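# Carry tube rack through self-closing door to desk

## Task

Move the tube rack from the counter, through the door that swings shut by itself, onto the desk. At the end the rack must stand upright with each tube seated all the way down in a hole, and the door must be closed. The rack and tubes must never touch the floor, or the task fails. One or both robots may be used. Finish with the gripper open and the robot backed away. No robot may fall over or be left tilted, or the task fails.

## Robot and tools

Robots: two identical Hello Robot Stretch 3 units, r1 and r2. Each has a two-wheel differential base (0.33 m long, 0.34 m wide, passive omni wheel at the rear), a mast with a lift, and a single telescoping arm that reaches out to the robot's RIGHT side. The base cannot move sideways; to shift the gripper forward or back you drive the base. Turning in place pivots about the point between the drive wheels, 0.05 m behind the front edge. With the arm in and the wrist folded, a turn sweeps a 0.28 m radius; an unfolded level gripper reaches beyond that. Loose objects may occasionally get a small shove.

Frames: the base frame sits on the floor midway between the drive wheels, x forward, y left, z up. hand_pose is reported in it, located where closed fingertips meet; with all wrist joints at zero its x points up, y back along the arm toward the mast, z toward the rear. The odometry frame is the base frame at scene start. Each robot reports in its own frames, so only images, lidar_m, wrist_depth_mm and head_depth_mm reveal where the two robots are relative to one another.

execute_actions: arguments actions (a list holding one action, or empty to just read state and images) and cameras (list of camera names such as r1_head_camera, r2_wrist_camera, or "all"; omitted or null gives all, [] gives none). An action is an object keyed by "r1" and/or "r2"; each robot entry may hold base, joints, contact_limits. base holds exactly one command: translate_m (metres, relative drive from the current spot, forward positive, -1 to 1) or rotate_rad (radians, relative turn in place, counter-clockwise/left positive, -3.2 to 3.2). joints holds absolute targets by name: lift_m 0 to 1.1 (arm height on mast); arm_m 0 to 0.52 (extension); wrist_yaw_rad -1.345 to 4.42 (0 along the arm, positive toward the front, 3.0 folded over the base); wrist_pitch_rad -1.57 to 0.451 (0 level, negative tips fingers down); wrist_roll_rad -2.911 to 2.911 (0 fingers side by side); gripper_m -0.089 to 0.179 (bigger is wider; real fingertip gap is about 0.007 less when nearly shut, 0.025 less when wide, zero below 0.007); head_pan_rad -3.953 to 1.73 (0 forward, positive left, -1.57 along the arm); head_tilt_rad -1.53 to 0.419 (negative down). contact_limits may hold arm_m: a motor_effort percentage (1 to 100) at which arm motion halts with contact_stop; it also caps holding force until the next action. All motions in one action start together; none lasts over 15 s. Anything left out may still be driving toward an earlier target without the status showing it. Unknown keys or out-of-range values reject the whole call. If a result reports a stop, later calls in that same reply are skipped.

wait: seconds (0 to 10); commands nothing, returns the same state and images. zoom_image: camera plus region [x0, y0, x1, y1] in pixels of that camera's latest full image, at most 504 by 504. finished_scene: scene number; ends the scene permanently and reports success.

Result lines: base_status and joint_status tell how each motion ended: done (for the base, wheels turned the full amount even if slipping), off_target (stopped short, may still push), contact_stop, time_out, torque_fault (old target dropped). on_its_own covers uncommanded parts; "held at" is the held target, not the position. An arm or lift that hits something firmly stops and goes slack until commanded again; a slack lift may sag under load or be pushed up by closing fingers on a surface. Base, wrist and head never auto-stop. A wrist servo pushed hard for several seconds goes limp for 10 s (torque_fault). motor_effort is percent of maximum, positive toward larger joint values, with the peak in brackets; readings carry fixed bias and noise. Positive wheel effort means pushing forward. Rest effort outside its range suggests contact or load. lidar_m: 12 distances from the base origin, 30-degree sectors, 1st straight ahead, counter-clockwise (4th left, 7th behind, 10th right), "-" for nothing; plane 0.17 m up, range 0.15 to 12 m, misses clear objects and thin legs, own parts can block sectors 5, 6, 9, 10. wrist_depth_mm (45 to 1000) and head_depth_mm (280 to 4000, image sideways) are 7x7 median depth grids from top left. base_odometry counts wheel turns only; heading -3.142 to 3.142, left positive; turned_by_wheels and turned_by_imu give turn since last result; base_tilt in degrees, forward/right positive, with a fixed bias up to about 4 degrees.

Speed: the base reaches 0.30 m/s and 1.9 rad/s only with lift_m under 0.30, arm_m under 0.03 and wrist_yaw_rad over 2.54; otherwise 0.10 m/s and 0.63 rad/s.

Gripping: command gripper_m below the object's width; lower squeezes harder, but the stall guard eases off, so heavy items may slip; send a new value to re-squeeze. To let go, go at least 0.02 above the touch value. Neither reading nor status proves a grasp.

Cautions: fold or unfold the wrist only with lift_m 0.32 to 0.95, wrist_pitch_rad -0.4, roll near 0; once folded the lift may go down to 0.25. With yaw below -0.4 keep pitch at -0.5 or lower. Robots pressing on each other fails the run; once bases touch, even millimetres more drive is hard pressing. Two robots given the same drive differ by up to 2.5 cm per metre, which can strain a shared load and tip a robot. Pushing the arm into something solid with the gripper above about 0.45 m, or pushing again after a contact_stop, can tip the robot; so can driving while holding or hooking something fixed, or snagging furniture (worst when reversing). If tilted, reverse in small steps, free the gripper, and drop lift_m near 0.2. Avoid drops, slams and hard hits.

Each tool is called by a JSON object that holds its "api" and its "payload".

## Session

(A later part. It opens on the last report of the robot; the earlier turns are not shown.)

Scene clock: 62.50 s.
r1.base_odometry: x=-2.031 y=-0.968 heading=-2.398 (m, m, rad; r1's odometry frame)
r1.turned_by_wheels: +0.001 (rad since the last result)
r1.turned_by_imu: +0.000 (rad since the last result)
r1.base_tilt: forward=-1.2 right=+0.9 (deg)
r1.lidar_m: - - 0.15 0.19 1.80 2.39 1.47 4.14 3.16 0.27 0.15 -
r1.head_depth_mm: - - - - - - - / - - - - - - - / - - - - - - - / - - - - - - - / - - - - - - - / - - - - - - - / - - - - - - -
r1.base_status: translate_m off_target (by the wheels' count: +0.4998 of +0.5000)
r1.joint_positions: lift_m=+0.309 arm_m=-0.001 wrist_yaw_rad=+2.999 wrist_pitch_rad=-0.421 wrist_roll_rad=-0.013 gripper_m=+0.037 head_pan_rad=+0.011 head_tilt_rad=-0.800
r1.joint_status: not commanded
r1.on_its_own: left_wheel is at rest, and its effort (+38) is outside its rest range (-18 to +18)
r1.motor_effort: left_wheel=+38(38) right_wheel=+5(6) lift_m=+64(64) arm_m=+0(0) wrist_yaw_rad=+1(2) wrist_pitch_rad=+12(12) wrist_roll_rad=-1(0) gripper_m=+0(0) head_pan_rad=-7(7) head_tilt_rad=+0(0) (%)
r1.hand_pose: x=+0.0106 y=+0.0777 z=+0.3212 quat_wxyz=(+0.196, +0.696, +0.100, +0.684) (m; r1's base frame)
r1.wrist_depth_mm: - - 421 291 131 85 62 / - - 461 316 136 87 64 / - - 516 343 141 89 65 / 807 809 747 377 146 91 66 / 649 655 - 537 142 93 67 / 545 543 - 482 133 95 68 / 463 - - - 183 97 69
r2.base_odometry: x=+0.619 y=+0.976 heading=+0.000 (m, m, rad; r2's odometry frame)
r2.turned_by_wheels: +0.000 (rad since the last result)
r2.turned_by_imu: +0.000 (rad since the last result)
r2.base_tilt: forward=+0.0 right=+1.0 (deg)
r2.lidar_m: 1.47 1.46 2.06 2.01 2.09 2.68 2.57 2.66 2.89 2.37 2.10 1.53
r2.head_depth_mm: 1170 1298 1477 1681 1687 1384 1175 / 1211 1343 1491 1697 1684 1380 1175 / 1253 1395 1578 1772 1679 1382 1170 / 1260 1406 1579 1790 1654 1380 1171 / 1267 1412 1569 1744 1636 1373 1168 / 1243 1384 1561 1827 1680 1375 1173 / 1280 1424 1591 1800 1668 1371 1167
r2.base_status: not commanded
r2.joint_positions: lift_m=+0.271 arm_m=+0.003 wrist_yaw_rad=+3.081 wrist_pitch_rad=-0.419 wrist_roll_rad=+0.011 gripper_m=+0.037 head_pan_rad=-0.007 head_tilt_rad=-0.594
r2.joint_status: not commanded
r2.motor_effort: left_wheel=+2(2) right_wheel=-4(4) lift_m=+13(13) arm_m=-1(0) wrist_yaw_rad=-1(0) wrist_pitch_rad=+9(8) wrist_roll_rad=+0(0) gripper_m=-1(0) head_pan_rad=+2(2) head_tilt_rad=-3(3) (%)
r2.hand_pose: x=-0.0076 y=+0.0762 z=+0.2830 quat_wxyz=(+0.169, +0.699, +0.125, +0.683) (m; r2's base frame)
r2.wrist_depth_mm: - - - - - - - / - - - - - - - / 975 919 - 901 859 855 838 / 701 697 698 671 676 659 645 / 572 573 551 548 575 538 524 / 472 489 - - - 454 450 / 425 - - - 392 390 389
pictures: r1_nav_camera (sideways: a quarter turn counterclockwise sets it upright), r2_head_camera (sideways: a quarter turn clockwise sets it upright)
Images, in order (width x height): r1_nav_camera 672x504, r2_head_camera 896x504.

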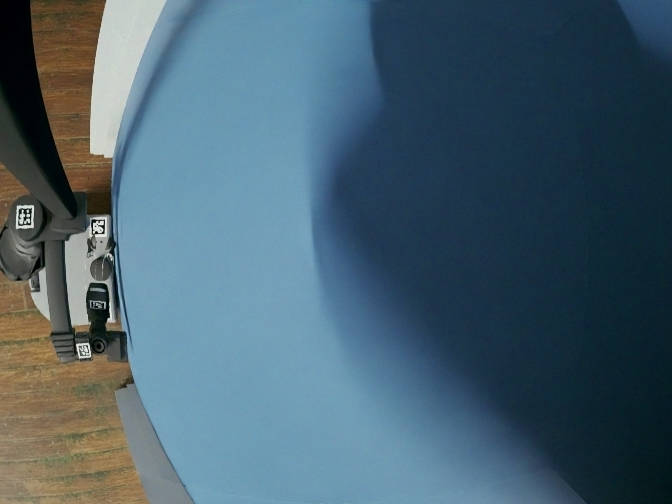

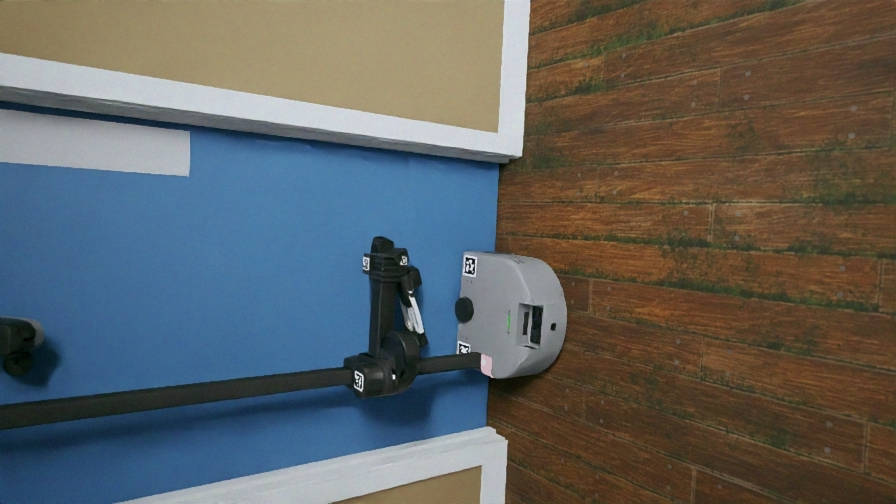

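{"api": "execute_actions", "payload": {"actions": [{"r1":{"base":{"translate_m":-0.42},"joints":{"lift_m":0.27}}}], "cameras": []}}

{"api": "execute_actions", "payload": {"actions": [{"r1":{"base":{"rotate_rad":-1.5},"joints":{"head_pan_rad":-3.14,"head_tilt_rad":-1.0}}}], "cameras": []}}

{"api": "execute_actions", "payload": {"actions": [{"r1":{"base":{"translate_m":0.24}}}], "cameras": []}}

{"api": "execute_actions", "payload": {"actions": [{"r1":{"base":{"rotate_rad":-1.54},"joints":{"lift_m":0.31}}}], "cameras": ["r1_nav_camera","r2_head_camera"]}}

{"api": "execute_actions", "payload": {"actions": [{"r1":{"base":{"translate_m":-0.27}}}], "cameras": ["r1_nav_camera","r2_head_camera"]}}

Scene clock: 77.53 s.
r1.base_odometry: x=-1.722 y=-0.684 heading=-2.398 (m, m, rad; r1's odometry frame)
r1.turned_by_wheels: +0.000 (rad since the last result)
r1.turned_by_imu: -0.001 (rad since the last result)
r1.base_tilt: forward=-1.1 right=+1.0 (deg)
r1.lidar_m: 0.48 0.49 0.55 1.31 1.78 2.36 1.12 1.06 3.02 1.86 0.62 0.50
r1.head_depth_mm: 376 431 507 612 772 1043 1111 / 374 429 501 605 762 1027 1118 / 373 427 499 600 753 1014 1116 / 370 423 494 594 741 998 1126 / 367 421 490 587 734 981 1123 / 365 418 486 582 724 966 1124 / 363 414 481 578 713 945 1088
r1.base_status: done
r1.joint_positions: lift_m=+0.271 arm_m=-0.001 wrist_yaw_rad=+2.999 wrist_pitch_rad=-0.421 wrist_roll_rad=-0.013 gripper_m=+0.037 head_pan_rad=+0.007 head_tilt_rad=-0.798
r1.joint_status: all done
r1.motor_effort: left_wheel=-1(30) right_wheel=-1(6) lift_m=+17(58) arm_m=+0(0) wrist_yaw_rad=+2(0) wrist_pitch_rad=+12(12) wrist_roll_rad=+0(0) gripper_m=-1(0) head_pan_rad=-3(6) head_tilt_rad=-1(0) (%)
r1.hand_pose: x=+0.0106 y=+0.0777 z=+0.2828 quat_wxyz=(+0.196, +0.696, +0.100, +0.684) (m; r1's base frame)
r1.wrist_depth_mm: - - - - 821 505 462 / - - - - 832 536 466 / 988 - 996 996 855 577 476 / 744 740 738 743 735 622 488 / 596 597 - 592 601 602 497 / 498 516 - - 515 505 487 / - - - - 430 434 434
r2.base_odometry: x=+0.619 y=+0.976 heading=+0.000 (m, m, rad; r2's odometry frame)
r2.turned_by_wheels: +0.000 (rad since the last result)
r2.turned_by_imu: +0.000 (rad since the last result)
r2.base_tilt: forward=+0.0 right=+1.0 (deg)
r2.lidar_m: 1.08 1.07 2.06 2.02 2.08 2.68 2.57 2.65 2.89 2.37 2.11 1.53
r2.head_depth_mm: 1169 1301 1467 1680 1684 1379 1171 / 1213 1341 1491 1687 1687 1385 1171 / 1252 1390 1577 1776 1679 1384 1173 / 1261 1404 1584 1785 1684 1379 1167 / 1267 1412 1596 1794 1426 1317 1174 / 1277 1422 1616 1771 1392 1326 1170 / 1273 1364 1502 1742 1628 1375 1167
r2.base_status: not commanded
r2.joint_positions: lift_m=+0.271 arm_m=+0.003 wrist_yaw_rad=+3.081 wrist_pitch_rad=-0.419 wrist_roll_rad=+0.011 gripper_m=+0.037 head_pan_rad=-0.007 head_tilt_rad=-0.594
r2.joint_status: not commanded
r2.motor_effort: left_wheel=+2(2) right_wheel=-4(4) lift_m=+12(12) arm_m=-1(0) wrist_yaw_rad=+0(0) wrist_pitch_rad=+9(8) wrist_roll_rad=+0(0) gripper_m=+0(0) head_pan_rad=+1(2) head_tilt_rad=-2(2) (%)
r2.hand_pose: x=-0.0076 y=+0.0762 z=+0.2830 quat_wxyz=(+0.169, +0.699, +0.125, +0.683) (m; r2's base frame)
r2.wrist_depth_mm: - - - - - - - / - - - - - - - / 950 928 - 883 875 882 854 / 704 711 689 677 679 665 653 / 582 551 553 552 571 544 526 / 478 486 - - - 458 458 / 420 - - - 394 389 391
pictures: none
No camera images: the call's "cameras" was empty. Leave "cameras" out to get every camera's image.

Scene clock: 79.73 s.
r1.base_odometry: x=-1.722 y=-0.684 heading=+2.385 (m, m, rad; r1's odometry frame)
r1.turned_by_wheels: -1.500 (rad since the last result)
r1.turned_by_imu: -1.505 (rad since the last result)
r1.base_tilt: forward=-1.1 right=+1.0 (deg)
r1.lidar_m: 1.35 0.62 0.49 0.47 0.50 0.56 1.74 1.82 2.55 1.06 3.81 3.02
r1.head_depth_mm: 1210 1210 1222 1217 1207 1201 1046 / 1534 1750 1714 1502 1348 1218 - / 1570 1857 1813 1547 1352 - - / 1571 1861 1794 1553 1346 1239 - / 1566 1879 1828 1561 1349 1223 - / 1582 1858 1828 1557 1370 1203 1087 / 1573 1864 1805 1558 1357 1210 1087
r1.base_status: done
r1.joint_positions: lift_m=+0.271 arm_m=-0.001 wrist_yaw_rad=+2.999 wrist_pitch_rad=-0.421 wrist_roll_rad=-0.013 gripper_m=+0.037 head_pan_rad=-3.133 head_tilt_rad=-0.988
r1.joint_status: all done
r1.motor_effort: left_wheel=+0(7) right_wheel=-4(6) lift_m=+16(17) arm_m=+0(0) wrist_yaw_rad=+0(1) wrist_pitch_rad=+12(12) wrist_roll_rad=+0(0) gripper_m=+0(1) head_pan_rad=-5(57) head_tilt_rad=-3(14) (%)
r1.hand_pose: x=+0.0106 y=+0.0777 z=+0.2828 quat_wxyz=(+0.196, +0.696, +0.100, +0.684) (m; r1's base frame)
r1.wrist_depth_mm: 438 - 469 481 499 521 496 / 474 - 506 527 550 573 513 / 505 - 553 582 607 625 559 / 538 584 621 641 673 684 612 / 540 596 - 602 606 597 606 / 496 522 - - 520 502 505 / - - - - 429 432 434
r2.base_odometry: x=+0.619 y=+0.976 heading=+0.000 (m, m, rad; r2's odometry frame)
r2.turned_by_wheels: +0.000 (rad since the last result)
r2.turned_by_imu: +0.000 (rad since the last result)
r2.base_tilt: forward=+0.0 right=+1.0 (deg)
r2.lidar_m: 1.07 1.07 2.06 2.01 2.09 2.67 2.57 2.65 2.89 2.37 2.11 1.53
r2.head_depth_mm: 1170 1302 1466 1683 1685 1386 1174 / 1209 1345 1493 1697 1684 1378 1168 / 1257 1391 1575 1785 1683 1381 1174 / 1259 1400 1585 1825 1680 1383 1171 / 1266 1418 1599 1847 1519 1377 1173 / 986 1382 1581 1350 1384 1377 1169 / 1287 1427 1585 1759 1681 1376 1171
r2.base_status: not commanded
r2.joint_positions: lift_m=+0.271 arm_m=+0.003 wrist_yaw_rad=+3.081 wrist_pitch_rad=-0.419 wrist_roll_rad=+0.011 gripper_m=+0.037 head_pan_rad=-0.007 head_tilt_rad=-0.594
r2.joint_status: not commanded
r2.motor_effort: left_wheel=+2(2) right_wheel=-3(4) lift_m=+12(13) arm_m=-1(0) wrist_yaw_rad=+0(1) wrist_pitch_rad=+9(9) wrist_roll_rad=+0(0) gripper_m=+0(1) head_pan_rad=+2(2) head_tilt_rad=-2(2) (%)
r2.hand_pose: x=-0.0076 y=+0.0762 z=+0.2830 quat_wxyz=(+0.169, +0.699, +0.125, +0.683) (m; r2's base frame)
r2.wrist_depth_mm: - - - - - - - / - - - - - - - / 946 964 - 895 880 871 840 / 711 696 716 677 667 669 646 / 572 568 546 555 572 538 529 / 481 495 - - - 457 451 / 418 - - - 388 394 386
pictures: none
No camera images: the call's "cameras" was empty. Leave "cameras" out to get every camera's image.

Scene clock: 82.20 s.
r1.base_odometry: x=-1.897 y=-0.519 heading=+2.385 (m, m, rad; r1's odometry frame)
r1.turned_by_wheels: +0.000 (rad since the last result)
r1.turned_by_imu: +0.001 (rad since the last result)
r1.base_tilt: forward=-1.1 right=+1.0 (deg)
r1.lidar_m: 1.33 0.53 0.45 0.47 0.49 0.69 1.74 2.06 2.90 1.04 3.83 2.83
r1.head_depth_mm: 1179 1186 1188 1181 1284 1195 1038 / 1686 1860 1693 1507 1344 1235 - / 1774 2038 1800 1534 1342 - - / 1778 2038 1776 1531 1352 1239 - / 1789 2085 1807 1541 1355 1219 - / 1790 2072 1808 1557 1362 1203 1083 / 1785 2063 1797 1557 1367 1208 1095
r1.base_status: done
r1.joint_positions: lift_m=+0.271 arm_m=-0.001 wrist_yaw_rad=+2.999 wrist_pitch_rad=-0.421 wrist_roll_rad=-0.013 gripper_m=+0.037 head_pan_rad=-3.133 head_tilt_rad=-0.989
r1.joint_status: not commanded
r1.motor_effort: left_wheel=+1(10) right_wheel=-3(7) lift_m=+17(16) arm_m=+0(0) wrist_yaw_rad=+0(1) wrist_pitch_rad=+12(12) wrist_roll_rad=+0(0) gripper_m=+0(0) head_pan_rad=-4(4) head_tilt_rad=-3(3) (%)
r1.hand_pose: x=+0.0106 y=+0.0777 z=+0.2828 quat_wxyz=(+0.196, +0.696, +0.100, +0.684) (m; r1's base frame)
r1.wrist_depth_mm: 429 - 457 474 481 424 445 / 468 - 496 516 527 465 492 / 507 - 547 571 572 518 547 / 555 573 608 630 617 576 601 / 591 588 - 596 603 602 607 / 499 516 - - 519 500 502 / - - - - 432 434 433
r2.base_odometry: x=+0.619 y=+0.976 heading=+0.000 (m, m, rad; r2's odometry frame)
r2.turned_by_wheels: +0.000 (rad since the last result)
r2.turned_by_imu: +0.000 (rad since the last result)
r2.base_tilt: forward=+0.1 right=+0.9 (deg)
r2.lidar_m: 1.05 1.60 2.06 2.02 2.08 2.67 2.57 2.66 2.88 2.37 2.11 1.53
r2.head_depth_mm: 1170 1301 1465 1684 1692 1390 1178 / 1212 1344 1492 1690 1687 1382 1175 / 1248 1396 1577 1785 1680 1375 1172 / 1017 1375 1551 1472 1389 1380 1171 / 1268 1415 1596 1355 1478 1377 1167 / 1277 1426 1616 1860 1677 1375 1170 / 1288 1419 1587 1797 1670 1373 1167
r2.base_status: not commanded
r2.joint_positions: lift_m=+0.271 arm_m=+0.003 wrist_yaw_rad=+3.081 wrist_pitch_rad=-0.419 wrist_roll_rad=+0.011 gripper_m=+0.037 head_pan_rad=-0.007 head_tilt_rad=-0.594
r2.joint_status: not commanded
r2.motor_effort: left_wheel=+2(2) right_wheel=-4(4) lift_m=+13(13) arm_m=-1(1) wrist_yaw_rad=+0(1) wrist_pitch_rad=+8(9) wrist_roll_rad=+0(0) gripper_m=+0(0) head_pan_rad=+3(2) head_tilt_rad=-3(2) (%)
r2.hand_pose: x=-0.0076 y=+0.0762 z=+0.2830 quat_wxyz=(+0.169, +0.699, +0.125, +0.683) (m; r2's base frame)
r2.wrist_depth_mm: - - - - - - - / - - - - - - - / 981 929 - 894 863 860 849 / 703 701 691 681 685 639 661 / 568 566 561 548 555 538 534 / 481 491 - - - 453 450 / 425 - - - 398 391 389
pictures: none
No camera images: the call's "cameras" was empty. Leave "cameras" out to get every camera's image.

Scene clock: 85.07 s.
r1.base_odometry: x=-1.897 y=-0.519 heading=+0.845 (m, m, rad; r1's odometry frame)
r1.turned_by_wheels: -1.540 (rad since the last result)
r1.turned_by_imu: -1.548 (rad since the last result)
r1.base_tilt: forward=-1.2 right=+1.0 (deg)
r1.lidar_m: 1.04 3.69 2.82 1.19 0.51 0.45 0.47 0.50 0.72 1.98 2.10 3.03
r1.head_depth_mm: 393 466 576 706 866 1161 1040 / 398 471 577 747 1004 1215 - / 400 474 583 754 1068 - - / 402 477 588 760 1080 1233 - / 404 480 591 770 1097 1226 - / 407 485 596 780 1111 1205 1089 / 409 488 602 785 1128 1204 1089
r1.base_status: done
r1.joint_positions: lift_m=+0.309 arm_m=-0.001 wrist_yaw_rad=+2.999 wrist_pitch_rad=-0.421 wrist_roll_rad=-0.013 gripper_m=+0.037 head_pan_rad=-3.134 head_tilt_rad=-0.989
r1.joint_status: all done
r1.motor_effort: left_wheel=+1(7) right_wheel=-3(7) lift_m=+64(67) arm_m=+0(0) wrist_yaw_rad=+1(0) wrist_pitch_rad=+12(12) wrist_roll_rad=+0(0) gripper_m=+0(1) head_pan_rad=-4(4) head_tilt_rad=-3(3) (%)
r1.hand_pose: x=+0.0106 y=+0.0777 z=+0.3212 quat_wxyz=(+0.196, +0.696, +0.100, +0.684) (m; r1's base frame)
r1.wrist_depth_mm: 516 - - - - - - / 518 - - - - - - / 529 - - - - - - / 524 669 820 833 823 832 836 / 506 625 - 655 660 664 665 / 500 544 - 556 571 553 554 / 455 - - - 474 475 475
r2.base_odometry: x=+0.619 y=+0.976 heading=+0.000 (m, m, rad; r2's odometry frame)
r2.turned_by_wheels: +0.000 (rad since the last result)
r2.turned_by_imu: +0.000 (rad since the last result)
r2.base_tilt: forward=+0.1 right=+1.1 (deg)
r2.lidar_m: 1.04 1.60 2.05 2.01 2.08 2.68 2.57 2.66 2.89 2.36 2.11 1.53
r2.head_depth_mm: 1168 1299 1467 1674 1676 1385 1175 / 1182 1342 1494 1696 1681 1395 1174 / 1235 1348 1540 1449 1523 1382 1168 / 1263 1406 1579 1712 1522 1380 1173 / 1270 1408 1602 1776 1622 1373 1171 / 1281 1430 1604 1846 1672 1377 1174 / 1287 1427 1583 1792 1668 1377 1168
r2.base_status: not commanded
r2.joint_positions: lift_m=+0.271 arm_m=+0.003 wrist_yaw_rad=+3.081 wrist_pitch_rad=-0.419 wrist_roll_rad=+0.011 gripper_m=+0.037 head_pan_rad=-0.007 head_tilt_rad=-0.594
r2.joint_status: not commanded
r2.motor_effort: left_wheel=+2(2) right_wheel=-4(4) lift_m=+13(13) arm_m=-1(1) wrist_yaw_rad=+0(0) wrist_pitch_rad=+8(8) wrist_roll_rad=+0(0) gripper_m=+0(0) head_pan_rad=+2(2) head_tilt_rad=-3(3) (%)
r2.hand_pose: x=-0.0076 y=+0.0762 z=+0.2830 quat_wxyz=(+0.169, +0.699, +0.125, +0.683) (m; r2's base frame)
r2.wrist_depth_mm: - - - - - - - / - - - - - - - / 942 925 - 913 882 847 845 / 720 715 694 692 667 662 670 / 571 563 550 555 552 527 528 / 475 493 - - - 454 454 / 423 - - - 396 395 388
pictures: r1_nav_camera (sideways: a quarter turn counterclockwise sets it upright), r2_head_camera (sideways: a quarter turn clockwise sets it upright)
Images, in order (width x height): r1_nav_camera 672x504, r2_head_camera 896x504.

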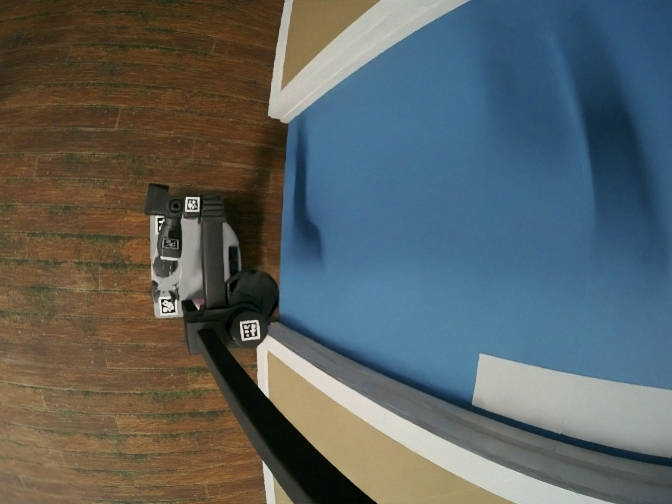

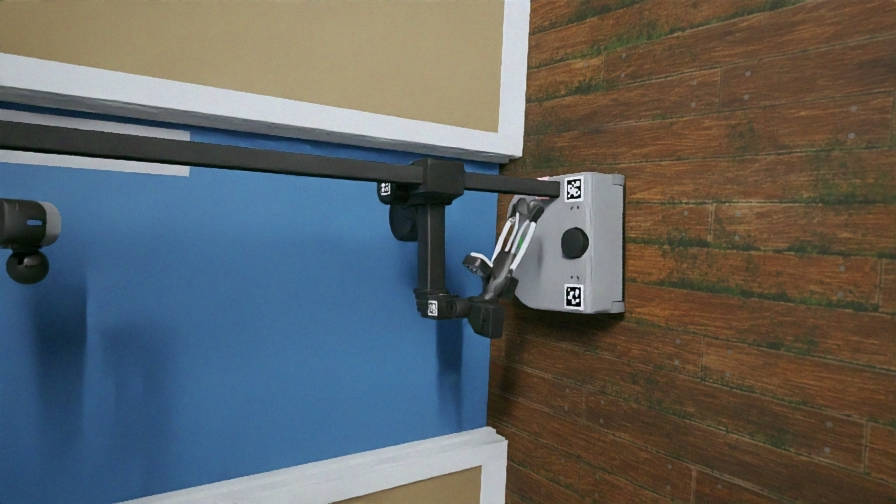

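Scene clock: 88.83 s.
r1.base_odometry: x=-2.076 y=-0.721 heading=+0.845 (m, m, rad; r1's odometry frame)
r1.turned_by_wheels: +0.000 (rad since the last result)
r1.turned_by_imu: +0.000 (rad since the last result)
r1.base_tilt: forward=-1.2 right=+1.0 (deg)
r1.lidar_m: 1.31 3.74 2.42 0.33 0.29 0.29 0.28 0.28 0.37 0.62 2.08 2.99
r1.head_depth_mm: - 295 345 453 661 958 1040 / - 292 341 446 643 949 - / - 289 337 439 628 - - / - 290 333 432 612 875 - / - 287 328 424 598 942 - / - - 325 418 585 981 1084 / - - 320 410 573 952 1088
r1.base_status: translate_m off_target (by the wheels' count: -0.2699 of -0.2700)
r1.joint_positions: lift_m=+0.309 arm_m=-0.001 wrist_yaw_rad=+3.000 wrist_pitch_rad=-0.420 wrist_roll_rad=-0.013 gripper_m=+0.037 head_pan_rad=-3.134 head_tilt_rad=-0.991
r1.joint_status: not commanded
r1.on_its_own: left_wheel is at rest, and its effort (-20) is outside its rest range (-18 to +18)
r1.motor_effort: left_wheel=-20(31) right_wheel=-10(19) lift_m=+63(64) arm_m=+0(0) wrist_yaw_rad=+1(2) wrist_pitch_rad=+11(12) wrist_roll_rad=+0(0) gripper_m=+0(0) head_pan_rad=-4(5) head_tilt_rad=-3(4) (%)
r1.hand_pose: x=+0.0104 y=+0.0777 z=+0.3214 quat_wxyz=(+0.196, +0.696, +0.100, +0.684) (m; r1's base frame)
r1.wrist_depth_mm: 250 - 672 - - - - / 277 - 645 - - - - / 313 - 763 - - - - / 732 339 678 831 830 825 835 / 649 381 - 653 665 669 659 / 424 442 - 556 568 556 556 / 395 - - - 473 472 473
r2.base_odometry: x=+0.619 y=+0.976 heading=+0.000 (m, m, rad; r2's odometry frame)
r2.turned_by_wheels: +0.000 (rad since the last result)
r2.turned_by_imu: +0.000 (rad since the last result)
r2.base_tilt: forward=+0.0 right=+0.9 (deg)
r2.lidar_m: 1.31 1.60 2.06 2.01 2.08 2.68 2.57 2.66 2.88 2.37 2.11 1.53
r2.head_depth_mm: 1168 1299 1472 1683 1687 1384 1177 / 1271 1351 1502 1687 1689 1389 1175 / 1310 1457 1611 1799 1668 1378 1177 / 1318 1470 1622 1795 1673 1381 1172 / 1316 1464 1655 1865 1669 1378 1164 / 1299 1449 1650 1886 1673 1374 1168 / 1294 1428 1594 1795 1677 1373 1168
r2.base_status: not commanded
r2.joint_positions: lift_m=+0.271 arm_m=+0.003 wrist_yaw_rad=+3.081 wrist_pitch_rad=-0.419 wrist_roll_rad=+0.011 gripper_m=+0.037 head_pan_rad=-0.007 head_tilt_rad=-0.594
r2.joint_status: not commanded
r2.motor_effort: left_wheel=+2(2) right_wheel=-4(4) lift_m=+12(13) arm_m=-1(2) wrist_yaw_rad=+0(0) wrist_pitch_rad=+8(8) wrist_roll_rad=+0(0) gripper_m=+0(0) head_pan_rad=+1(2) head_tilt_rad=-3(3) (%)
r2.hand_pose: x=-0.0076 y=+0.0762 z=+0.2830 quat_wxyz=(+0.169, +0.699, +0.125, +0.683) (m; r2's base frame)
r2.wrist_depth_mm: - - - - - - - / - - - - - - - / 947 915 - 901 885 836 849 / 720 707 690 681 671 655 659 / 557 564 553 555 568 548 530 / 476 481 - - - 455 454 / 417 - - - 395 393 389
pictures: r1_nav_camera (sideways: a quarter turn counterclockwise sets it upright), r2_head_camera (sideways: a quarter turn clockwise sets it upright)
Images, in order (width x height): r1_nav_camera 672x504, r2_head_camera 896x504.

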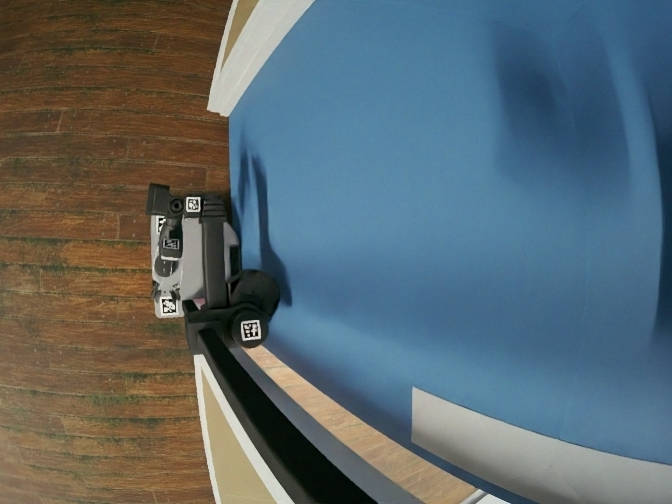

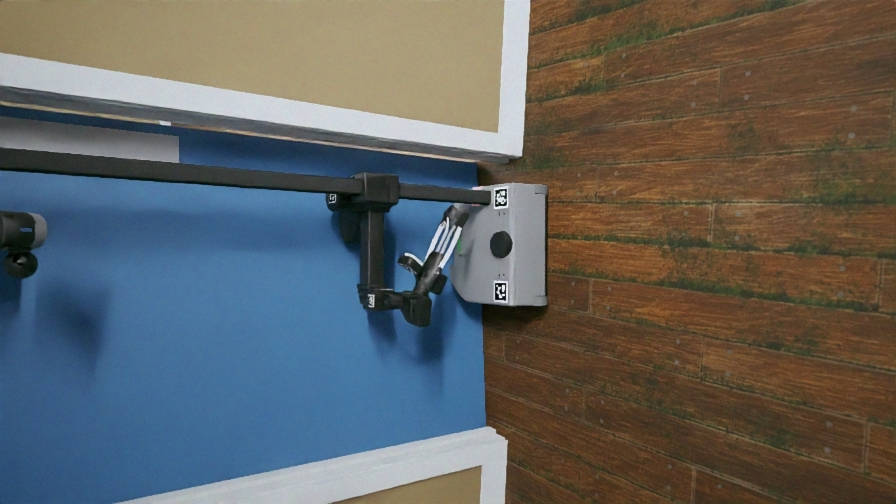

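{"api": "execute_actions", "payload": {"actions": [{"r1":{"base":{"translate_m":-0.42}}}], "cameras": []}}

{"api": "execute_actions", "payload": {"actions": [{"r1":{"base":{"rotate_rad":0.45}}}], "cameras": ["r1_nav_camera","r2_head_camera"]}}

Scene clock: 101.60 s.
r1.base_odometry: x=-2.354 y=-1.035 heading=+0.845 (m, m, rad; r1's odometry frame)
r1.turned_by_wheels: +0.000 (rad since the last result)
r1.turned_by_imu: +0.000 (rad since the last result)
r1.base_tilt: forward=-1.1 right=+1.0 (deg)
r1.lidar_m: 1.73 0.37 0.34 0.95 2.37 4.36 0.28 0.25 0.25 0.30 0.56 2.94
r1.head_depth_mm: 2677 2135 1787 1533 1336 1189 1042 / 2494 2145 1790 1538 1351 1232 - / 322 390 496 707 1298 - - / 297 343 419 543 756 1058 - / - 309 368 457 601 835 - / - 291 328 395 498 676 949 / - - 300 348 426 550 769
r1.base_status: done
r1.joint_positions: lift_m=+0.309 arm_m=-0.001 wrist_yaw_rad=+3.000 wrist_pitch_rad=-0.420 wrist_roll_rad=-0.013 gripper_m=+0.037 head_pan_rad=-3.134 head_tilt_rad=-0.991
r1.joint_status: not commanded
r1.motor_effort: left_wheel=-11(22) right_wheel=-9(24) lift_m=+63(64) arm_m=+0(0) wrist_yaw_rad=+0(1) wrist_pitch_rad=+11(11) wrist_roll_rad=+0(0) gripper_m=-1(0) head_pan_rad=-4(4) head_tilt_rad=-3(3) (%)
r1.hand_pose: x=+0.0104 y=+0.0777 z=+0.3214 quat_wxyz=(+0.196, +0.696, +0.100, +0.684) (m; r1's base frame)
r1.wrist_depth_mm: - - - - 485 318 - / - - - - 495 349 - / - - - - 508 385 - / 805 821 803 806 477 435 841 / 653 643 - 657 492 625 668 / 539 545 - 551 526 546 557 / 468 - - - 474 474 473
r2.base_odometry: x=+0.619 y=+0.976 heading=+0.000 (m, m, rad; r2's odometry frame)
r2.turned_by_wheels: +0.000 (rad since the last result)
r2.turned_by_imu: +0.000 (rad since the last result)
r2.base_tilt: forward=+0.1 right=+1.0 (deg)
r2.lidar_m: 1.47 1.60 2.05 2.02 2.08 2.67 2.57 2.66 2.89 2.37 2.11 1.53
r2.head_depth_mm: 1171 1302 1476 1679 1685 1378 1173 / 1271 1354 1494 1692 1677 1381 1171 / - - 2695 2054 1675 1378 1173 / 1701 1905 2036 2029 1682 1380 1173 / 1565 1738 1900 2055 1680 1373 1170 / 1443 1585 1753 1936 1682 1374 1171 / 1346 1473 1597 1798 1674 1374 1167
r2.base_status: not commanded
r2.joint_positions: lift_m=+0.271 arm_m=+0.003 wrist_yaw_rad=+3.081 wrist_pitch_rad=-0.419 wrist_roll_rad=+0.011 gripper_m=+0.037 head_pan_rad=-0.007 head_tilt_rad=-0.594
r2.joint_status: not commanded
r2.motor_effort: left_wheel=+2(2) right_wheel=-4(4) lift_m=+12(13) arm_m=-1(0) wrist_yaw_rad=+1(0) wrist_pitch_rad=+9(8) wrist_roll_rad=+0(0) gripper_m=+1(0) head_pan_rad=+2(2) head_tilt_rad=-3(3) (%)
r2.hand_pose: x=-0.0076 y=+0.0762 z=+0.2830 quat_wxyz=(+0.169, +0.699, +0.125, +0.683) (m; r2's base frame)
r2.wrist_depth_mm: - - - - - - - / - - - - - - - / 942 945 - 890 880 846 850 / 721 691 712 687 666 651 664 / 570 558 552 556 555 546 540 / 481 486 - - - 448 449 / 425 - - - 397 393 389
pictures: none
No camera images: the call's "cameras" was empty. Leave "cameras" out to get every camera's image.

Scene clock: 103.27 s.
r1.base_odometry: x=-2.354 y=-1.035 heading=+1.294 (m, m, rad; r1's odometry frame)
r1.turned_by_wheels: +0.449 (rad since the last result)
r1.turned_by_imu: +0.448 (rad since the last result)
r1.base_tilt: forward=-1.1 right=+1.0 (deg)
r1.lidar_m: 0.42 0.34 0.68 2.31 3.98 0.33 0.27 0.27 0.30 0.49 2.71 1.72
r1.head_depth_mm: 288 328 415 573 1316 1201 1038 / - 311 391 525 796 1225 - / - 302 368 484 709 - - / - 295 347 449 632 898 - / - 288 329 417 575 875 - / - - 312 392 527 804 1078 / - - 303 368 486 710 1076
r1.base_status: done
r1.joint_positions: lift_m=+0.309 arm_m=-0.001 wrist_yaw_rad=+3.000 wrist_pitch_rad=-0.420 wrist_roll_rad=-0.013 gripper_m=+0.037 head_pan_rad=-3.134 head_tilt_rad=-0.991
r1.joint_status: not commanded
r1.on_its_own: left_wheel is at rest, and its effort (-20) is outside its rest range (-18 to +18)
r1.motor_effort: left_wheel=-20(26) right_wheel=-3(5) lift_m=+63(64) arm_m=+0(0) wrist_yaw_rad=+0(1) wrist_pitch_rad=+11(11) wrist_roll_rad=+0(0) gripper_m=-1(0) head_pan_rad=-3(4) head_tilt_rad=-3(3) (%)
r1.hand_pose: x=+0.0104 y=+0.0777 z=+0.3214 quat_wxyz=(+0.196, +0.696, +0.100, +0.684) (m; r1's base frame)
r1.wrist_depth_mm: - - - - - - 393 / - - - - - 902 367 / - - - - - 769 317 / 812 803 814 825 824 658 315 / 657 647 - 660 664 548 335 / 550 549 - 549 569 488 362 / 469 - - - 471 452 401
r2.base_odometry: x=+0.619 y=+0.976 heading=+0.000 (m, m, rad; r2's odometry frame)
r2.turned_by_wheels: +0.000 (rad since the last result)
r2.turned_by_imu: +0.000 (rad since the last result)
r2.base_tilt: forward=+0.0 right=+0.9 (deg)
r2.lidar_m: 1.47 1.61 2.06 2.01 2.08 2.67 2.57 2.65 2.88 2.37 2.12 1.53
r2.head_depth_mm: 1171 1302 1468 1675 1675 1382 1176 / 1268 1358 1496 1694 1678 1385 1173 / - - 2818 2063 1673 1376 1171 / 1727 1943 1978 2006 1676 1374 1173 / 1587 1747 1923 2057 1678 1376 1172 / 1456 1594 1762 1937 1678 1376 1165 / 1348 1473 1596 1807 1676 1375 1167
r2.base_status: not commanded
r2.joint_positions: lift_m=+0.271 arm_m=+0.003 wrist_yaw_rad=+3.081 wrist_pitch_rad=-0.419 wrist_roll_rad=+0.011 gripper_m=+0.037 head_pan_rad=-0.007 head_tilt_rad=-0.594
r2.joint_status: not commanded
r2.motor_effort: left_wheel=+2(2) right_wheel=-4(4) lift_m=+12(12) arm_m=-1(1) wrist_yaw_rad=+0(0) wrist_pitch_rad=+9(9) wrist_roll_rad=+0(0) gripper_m=+0(0) head_pan_rad=+2(2) head_tilt_rad=-3(3) (%)
r2.hand_pose: x=-0.0076 y=+0.0762 z=+0.2830 quat_wxyz=(+0.169, +0.699, +0.125, +0.683) (m; r2's base frame)
r2.wrist_depth_mm: - - - - - - - / - - - - - - - / 956 949 - 896 868 864 853 / 708 708 695 682 676 671 636 / 569 577 540 557 566 544 530 / 476 490 - - - 458 451 / 428 - - - 398 392 388
pictures: r1_nav_camera (sideways: a quarter turn counterclockwise sets it upright), r2_head_camera (sideways: a quarter turn clockwise sets it upright)
Images, in order (width x height): r1_nav_camera 672x504, r2_head_camera 896x504.

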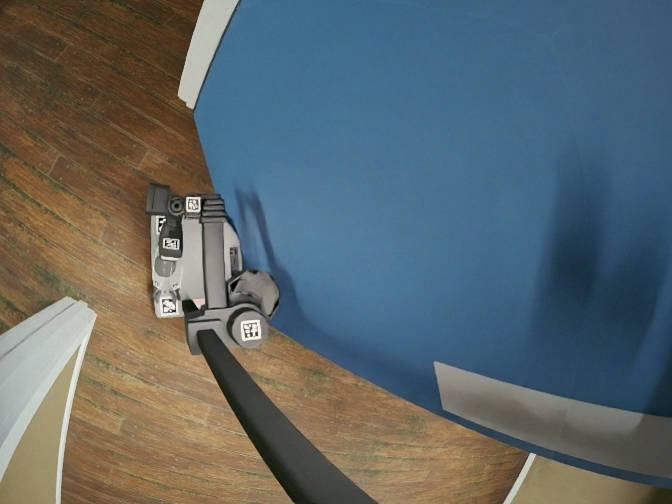

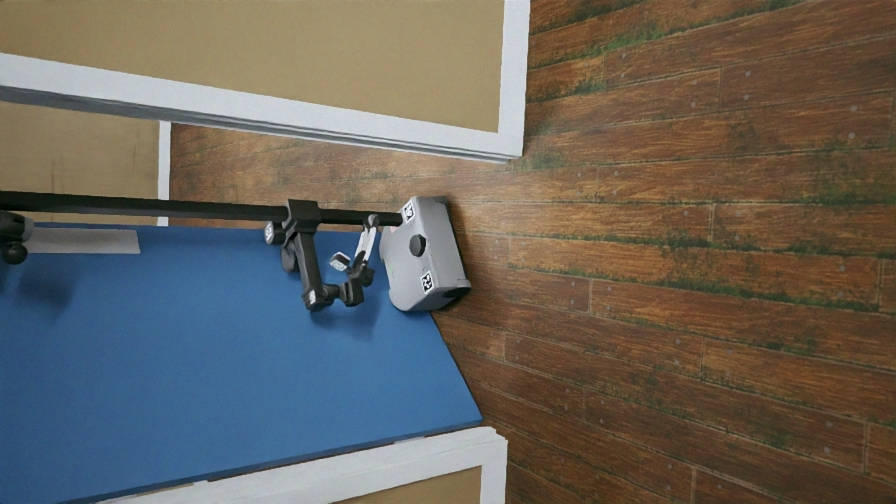

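{"api": "execute_actions", "payload": {"actions": [{"r1":{"base":{"translate_m":-0.35}},"r2":{"base":{"translate_m":0.8},"joints":{"head_tilt_rad":-0.5}}}], "cameras": []}}

{"api": "execute_actions", "payload": {"actions": [{"r1":{"base":{"rotate_rad":0.55}}}], "cameras": []}}

{"api": "execute_actions", "payload": {"actions": [{"r1":{"base":{"translate_m":-0.22},"joints":{"head_pan_rad":1.2,"head_tilt_rad":-0.4}}}], "cameras": ["r1_nav_camera","r2_head_camera","r2_nav_camera"]}}

Scene clock: 116.53 s.
r1.base_odometry: x=-2.450 y=-1.372 heading=+1.294 (m, m, rad; r1's odometry frame)
r1.turned_by_wheels: +0.000 (rad since the last result)
r1.turned_by_imu: +0.000 (rad since the last result)
r1.base_tilt: forward=-1.1 right=+0.9 (deg)
r1.lidar_m: 0.67 0.66 1.81 2.48 4.23 4.13 0.29 0.25 0.25 0.28 0.47 1.25
r1.head_depth_mm: 2661 2131 1761 1536 1334 1195 1043 / 2678 2147 1787 1527 1347 1234 - / 2674 2147 1793 1541 1346 - - / 314 370 456 583 815 1120 - / 291 325 386 477 620 843 - / - 295 337 403 501 661 886 / - - 300 350 421 530 711
r1.base_status: done
r1.joint_positions: lift_m=+0.309 arm_m=-0.001 wrist_yaw_rad=+3.000 wrist_pitch_rad=-0.420 wrist_roll_rad=-0.013 gripper_m=+0.037 head_pan_rad=-3.134 head_tilt_rad=-0.991
r1.joint_status: not commanded
r1.motor_effort: left_wheel=-10(22) right_wheel=-3(17) lift_m=+63(64) arm_m=+0(0) wrist_yaw_rad=+1(0) wrist_pitch_rad=+11(11) wrist_roll_rad=+0(1) gripper_m=+0(0) head_pan_rad=-4(4) head_tilt_rad=-3(3) (%)
r1.hand_pose: x=+0.0104 y=+0.0777 z=+0.3214 quat_wxyz=(+0.196, +0.696, +0.100, +0.684) (m; r1's base frame)
r1.wrist_depth_mm: - - - - - - - / - - - - - - - / - - - - - - 957 / 811 821 820 827 820 835 800 / 655 658 - 663 664 671 661 / 541 550 - 545 569 557 557 / 466 - - - 475 474 473
r2.base_odometry: x=+1.419 y=+0.976 heading=+0.000 (m, m, rad; r2's odometry frame)
r2.turned_by_wheels: +0.000 (rad since the last result)
r2.turned_by_imu: +0.003 (rad since the last result)
r2.base_tilt: forward=+0.0 right=+0.9 (deg)
r2.lidar_m: 0.74 0.96 0.94 2.02 2.09 2.85 3.38 3.50 2.65 2.29 0.95 0.69
r2.head_depth_mm: - - 666 705 776 920 1096 / - - 3701 2451 1720 978 1119 / - - 3672 2440 1841 1469 1223 / - - 3682 2343 1775 1464 1222 / 1033 - 3447 1556 1647 1457 1218 / 1302 1441 1538 1532 1640 1459 1215 / 1134 1191 1263 1330 1417 1417 1219
r2.base_status: done
r2.joint_positions: lift_m=+0.271 arm_m=+0.003 wrist_yaw_rad=+3.081 wrist_pitch_rad=-0.419 wrist_roll_rad=+0.011 gripper_m=+0.037 head_pan_rad=-0.007 head_tilt_rad=-0.506
r2.joint_status: all done
r2.motor_effort: left_wheel=+2(11) right_wheel=-4(8) lift_m=+13(12) arm_m=-1(1) wrist_yaw_rad=+0(0) wrist_pitch_rad=+8(8) wrist_roll_rad=+0(0) gripper_m=+0(1) head_pan_rad=+3(2) head_tilt_rad=+4(14) (%)
r2.hand_pose: x=-0.0076 y=+0.0762 z=+0.2830 quat_wxyz=(+0.169, +0.699, +0.125, +0.683) (m; r2's base frame)
r2.wrist_depth_mm: - - - - - - 673 / - - - - - - 739 / 944 947 - 884 850 856 749 / 705 690 709 670 672 651 657 / 574 564 535 556 561 541 532 / 481 493 - - - 469 444 / 422 - - - 397 395 391
pictures: none
No camera images: the call's "cameras" was empty. Leave "cameras" out to get every camera's image.

Scene clock: 118.37 s.
r1.base_odometry: x=-2.450 y=-1.372 heading=+1.844 (m, m, rad; r1's odometry frame)
r1.turned_by_wheels: +0.550 (rad since the last result)
r1.turned_by_imu: +0.550 (rad since the last result)
r1.base_tilt: forward=-1.2 right=+1.0 (deg)
r1.lidar_m: 0.67 1.97 2.49 4.29 4.19 0.33 0.27 0.27 0.30 0.49 1.25 0.66
r1.head_depth_mm: 287 326 415 582 1340 1192 1042 / - 312 391 526 798 1222 - / - 302 368 483 707 - - / - 295 347 450 634 898 - / - 287 329 418 576 876 - / - - 312 392 527 805 1082 / - - 302 369 485 710 1067
r1.base_status: done
r1.joint_positions: lift_m=+0.309 arm_m=-0.001 wrist_yaw_rad=+3.000 wrist_pitch_rad=-0.420 wrist_roll_rad=-0.013 gripper_m=+0.037 head_pan_rad=-3.134 head_tilt_rad=-0.991
r1.joint_status: not commanded
r1.motor_effort: left_wheel=-13(19) right_wheel=-2(6) lift_m=+64(64) arm_m=+0(0) wrist_yaw_rad=+0(0) wrist_pitch_rad=+11(11) wrist_roll_rad=+0(1) gripper_m=+0(1) head_pan_rad=-4(3) head_tilt_rad=-2(3) (%)
r1.hand_pose: x=+0.0104 y=+0.0777 z=+0.3214 quat_wxyz=(+0.196, +0.696, +0.100, +0.684) (m; r1's base frame)
r1.wrist_depth_mm: - - - - - - - / - - - - - - - / - - - - - - - / 816 824 816 820 826 829 824 / 653 655 - 665 656 664 671 / 548 550 - 548 569 550 557 / 468 - - - 473 473 478
r2.base_odometry: x=+1.419 y=+0.976 heading=+0.000 (m, m, rad; r2's odometry frame)
r2.turned_by_wheels: +0.000 (rad since the last result)
r2.turned_by_imu: +0.000 (rad since the last result)
r2.base_tilt: forward=+0.0 right=+1.0 (deg)
r2.lidar_m: 0.74 0.96 0.94 2.02 2.09 2.85 3.38 3.50 2.65 2.29 0.95 0.69
r2.head_depth_mm: - - 666 707 779 918 1097 / - - 3696 2448 1719 978 1117 / - - 3658 2450 1840 1468 1217 / - - 3679 2446 1831 1467 1221 / 1052 - 3414 1564 1653 1461 1219 / - - 1608 1553 1617 1460 1217 / 1177 1233 1287 1363 1433 1414 1219
r2.base_status: not commanded
r2.joint_positions: lift_m=+0.271 arm_m=+0.003 wrist_yaw_rad=+3.081 wrist_pitch_rad=-0.419 wrist_roll_rad=+0.011 gripper_m=+0.037 head_pan_rad=-0.007 head_tilt_rad=-0.506
r2.joint_status: not commanded
r2.motor_effort: left_wheel=+2(2) right_wheel=-3(4) lift_m=+12(13) arm_m=+0(0) wrist_yaw_rad=+0(0) wrist_pitch_rad=+8(8) wrist_roll_rad=+0(0) gripper_m=+0(0) head_pan_rad=+3(2) head_tilt_rad=+4(4) (%)
r2.hand_pose: x=-0.0076 y=+0.0762 z=+0.2830 quat_wxyz=(+0.169, +0.699, +0.125, +0.683) (m; r2's base frame)
r2.wrist_depth_mm: - - - - - - 693 / - - - - - - 732 / 953 931 - 877 902 862 766 / 708 708 707 679 665 666 643 / 566 565 545 557 568 551 529 / 481 488 - - - 454 447 / 423 - - - 398 397 390
pictures: none
No camera images: the call's "cameras" was empty. Leave "cameras" out to get every camera's image.

Scene clock: 121.57 s.
r1.base_odometry: x=-2.391 y=-1.583 heading=+1.843 (m, m, rad; r1's odometry frame)
r1.turned_by_wheels: -0.001 (rad since the last result)
r1.turned_by_imu: +0.080 (rad since the last result)
r1.base_tilt: forward=-1.1 right=+1.0 (deg)
r1.lidar_m: 0.92 2.55 2.71 4.11 4.06 0.37 0.27 0.26 0.28 0.38 1.39 0.84
r1.head_depth_mm: 2853 2956 2600 2715 2221 1669 1336 / 3011 3221 2829 2950 2252 1690 1352 / 3261 3460 3725 3146 2298 1694 1354 / 3617 3866 - 3431 2307 1703 1369 / 3863 - - 3419 2302 1702 1370 / - - - 3474 2306 1733 1367 / 3761 - - 3583 2336 1730 1378
r1.base_status: translate_m off_target (by the wheels' count: -0.2195 of -0.2200)
r1.joint_positions: lift_m=+0.309 arm_m=-0.001 wrist_yaw_rad=+3.001 wrist_pitch_rad=-0.420 wrist_roll_rad=-0.013 gripper_m=+0.037 head_pan_rad=+1.193 head_tilt_rad=-0.405
r1.joint_status: all done
r1.on_its_own: left_wheel is at rest, and its effort (-66) is outside its rest range (-18 to +18); right_wheel is at rest, and its effort (-30) is outside its rest range (-18 to +18)
r1.motor_effort: left_wheel=-66(80) right_wheel=-30(54) lift_m=+62(63) arm_m=+0(1) wrist_yaw_rad=+0(4) wrist_pitch_rad=+11(12) wrist_roll_rad=+0(0) gripper_m=+0(0) head_pan_rad=+3(55) head_tilt_rad=+1(23) (%)
r1.hand_pose: x=+0.0102 y=+0.0778 z=+0.3216 quat_wxyz=(+0.195, +0.696, +0.100, +0.684) (m; r1's base frame)
r1.wrist_depth_mm: - - - - - - - / - - - - - - - / - - - - - - - / 811 815 820 817 818 833 832 / 654 652 - 664 660 663 663 / 545 548 - 555 566 555 557 / 470 - - - 474 473 477
r2.base_odometry: x=+1.419 y=+0.976 heading=+0.000 (m, m, rad; r2's odometry frame)
r2.turned_by_wheels: +0.000 (rad since the last result)
r2.turned_by_imu: +0.000 (rad since the last result)
r2.base_tilt: forward=+0.0 right=+1.0 (deg)
r2.lidar_m: 0.74 0.96 0.94 2.02 2.09 2.85 3.36 3.50 2.65 2.29 0.95 0.69
r2.head_depth_mm: - - 667 707 777 917 1092 / - - 3690 2456 1722 976 1116 / - - 3666 2445 1828 1471 1219 / - - 3692 2439 1839 1469 1219 / - - 3645 2445 1757 1459 1216 / 1154 - 3377 1619 1659 1459 1214 / - - 1665 1568 1644 1459 1213
r2.base_status: not commanded
r2.joint_positions: lift_m=+0.271 arm_m=+0.003 wrist_yaw_rad=+3.081 wrist_pitch_rad=-0.419 wrist_roll_rad=+0.011 gripper_m=+0.037 head_pan_rad=-0.007 head_tilt_rad=-0.506
r2.joint_status: not commanded
r2.motor_effort: left_wheel=+2(2) right_wheel=-3(3) lift_m=+13(13) arm_m=-1(1) wrist_yaw_rad=-1(0) wrist_pitch_rad=+8(8) wrist_roll_rad=+0(0) gripper_m=+0(0) head_pan_rad=+3(2) head_tilt_rad=+3(4) (%)
r2.hand_pose: x=-0.0076 y=+0.0762 z=+0.2830 quat_wxyz=(+0.169, +0.699, +0.125, +0.683) (m; r2's base frame)
r2.wrist_depth_mm: - - - - - - 679 / - - - - - - 727 / 949 962 - 891 893 862 748 / 700 697 693 685 667 670 650 / 585 569 543 553 567 534 532 / 477 490 - - - 459 450 / 419 - - - 398 394 390
pictures: r1_nav_camera (sideways: a quarter turn counterclockwise sets it upright), r2_head_camera (sideways: a quarter turn clockwise sets it upright), r2_nav_camera (sideways: a quarter turn counterclockwise sets it upright)
Images, in order (width x height): r1_nav_camera 672x504, r2_head_camera 896x504, r2_nav_camera 672x504.

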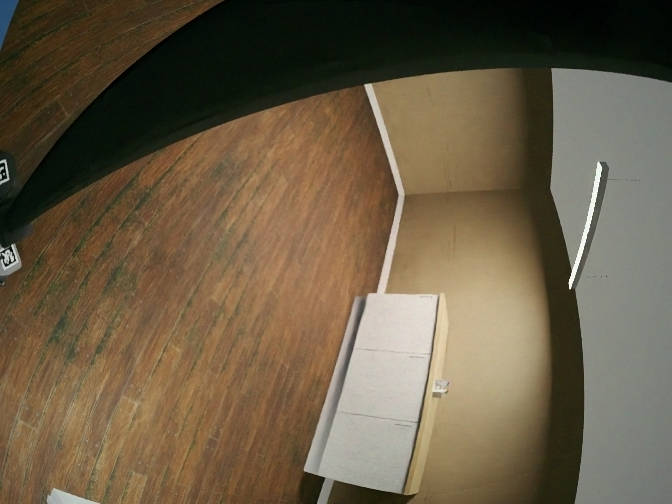

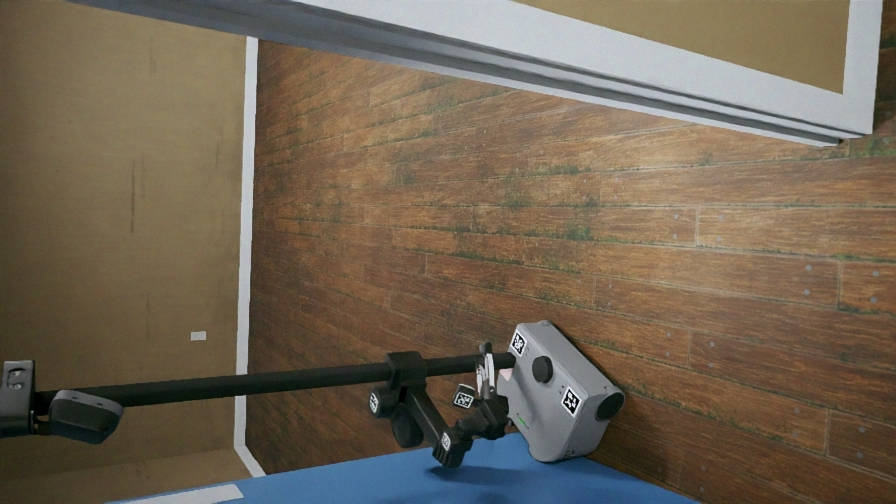

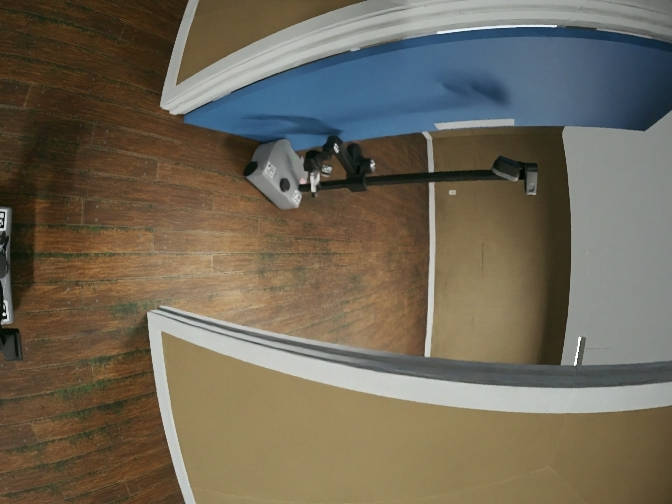

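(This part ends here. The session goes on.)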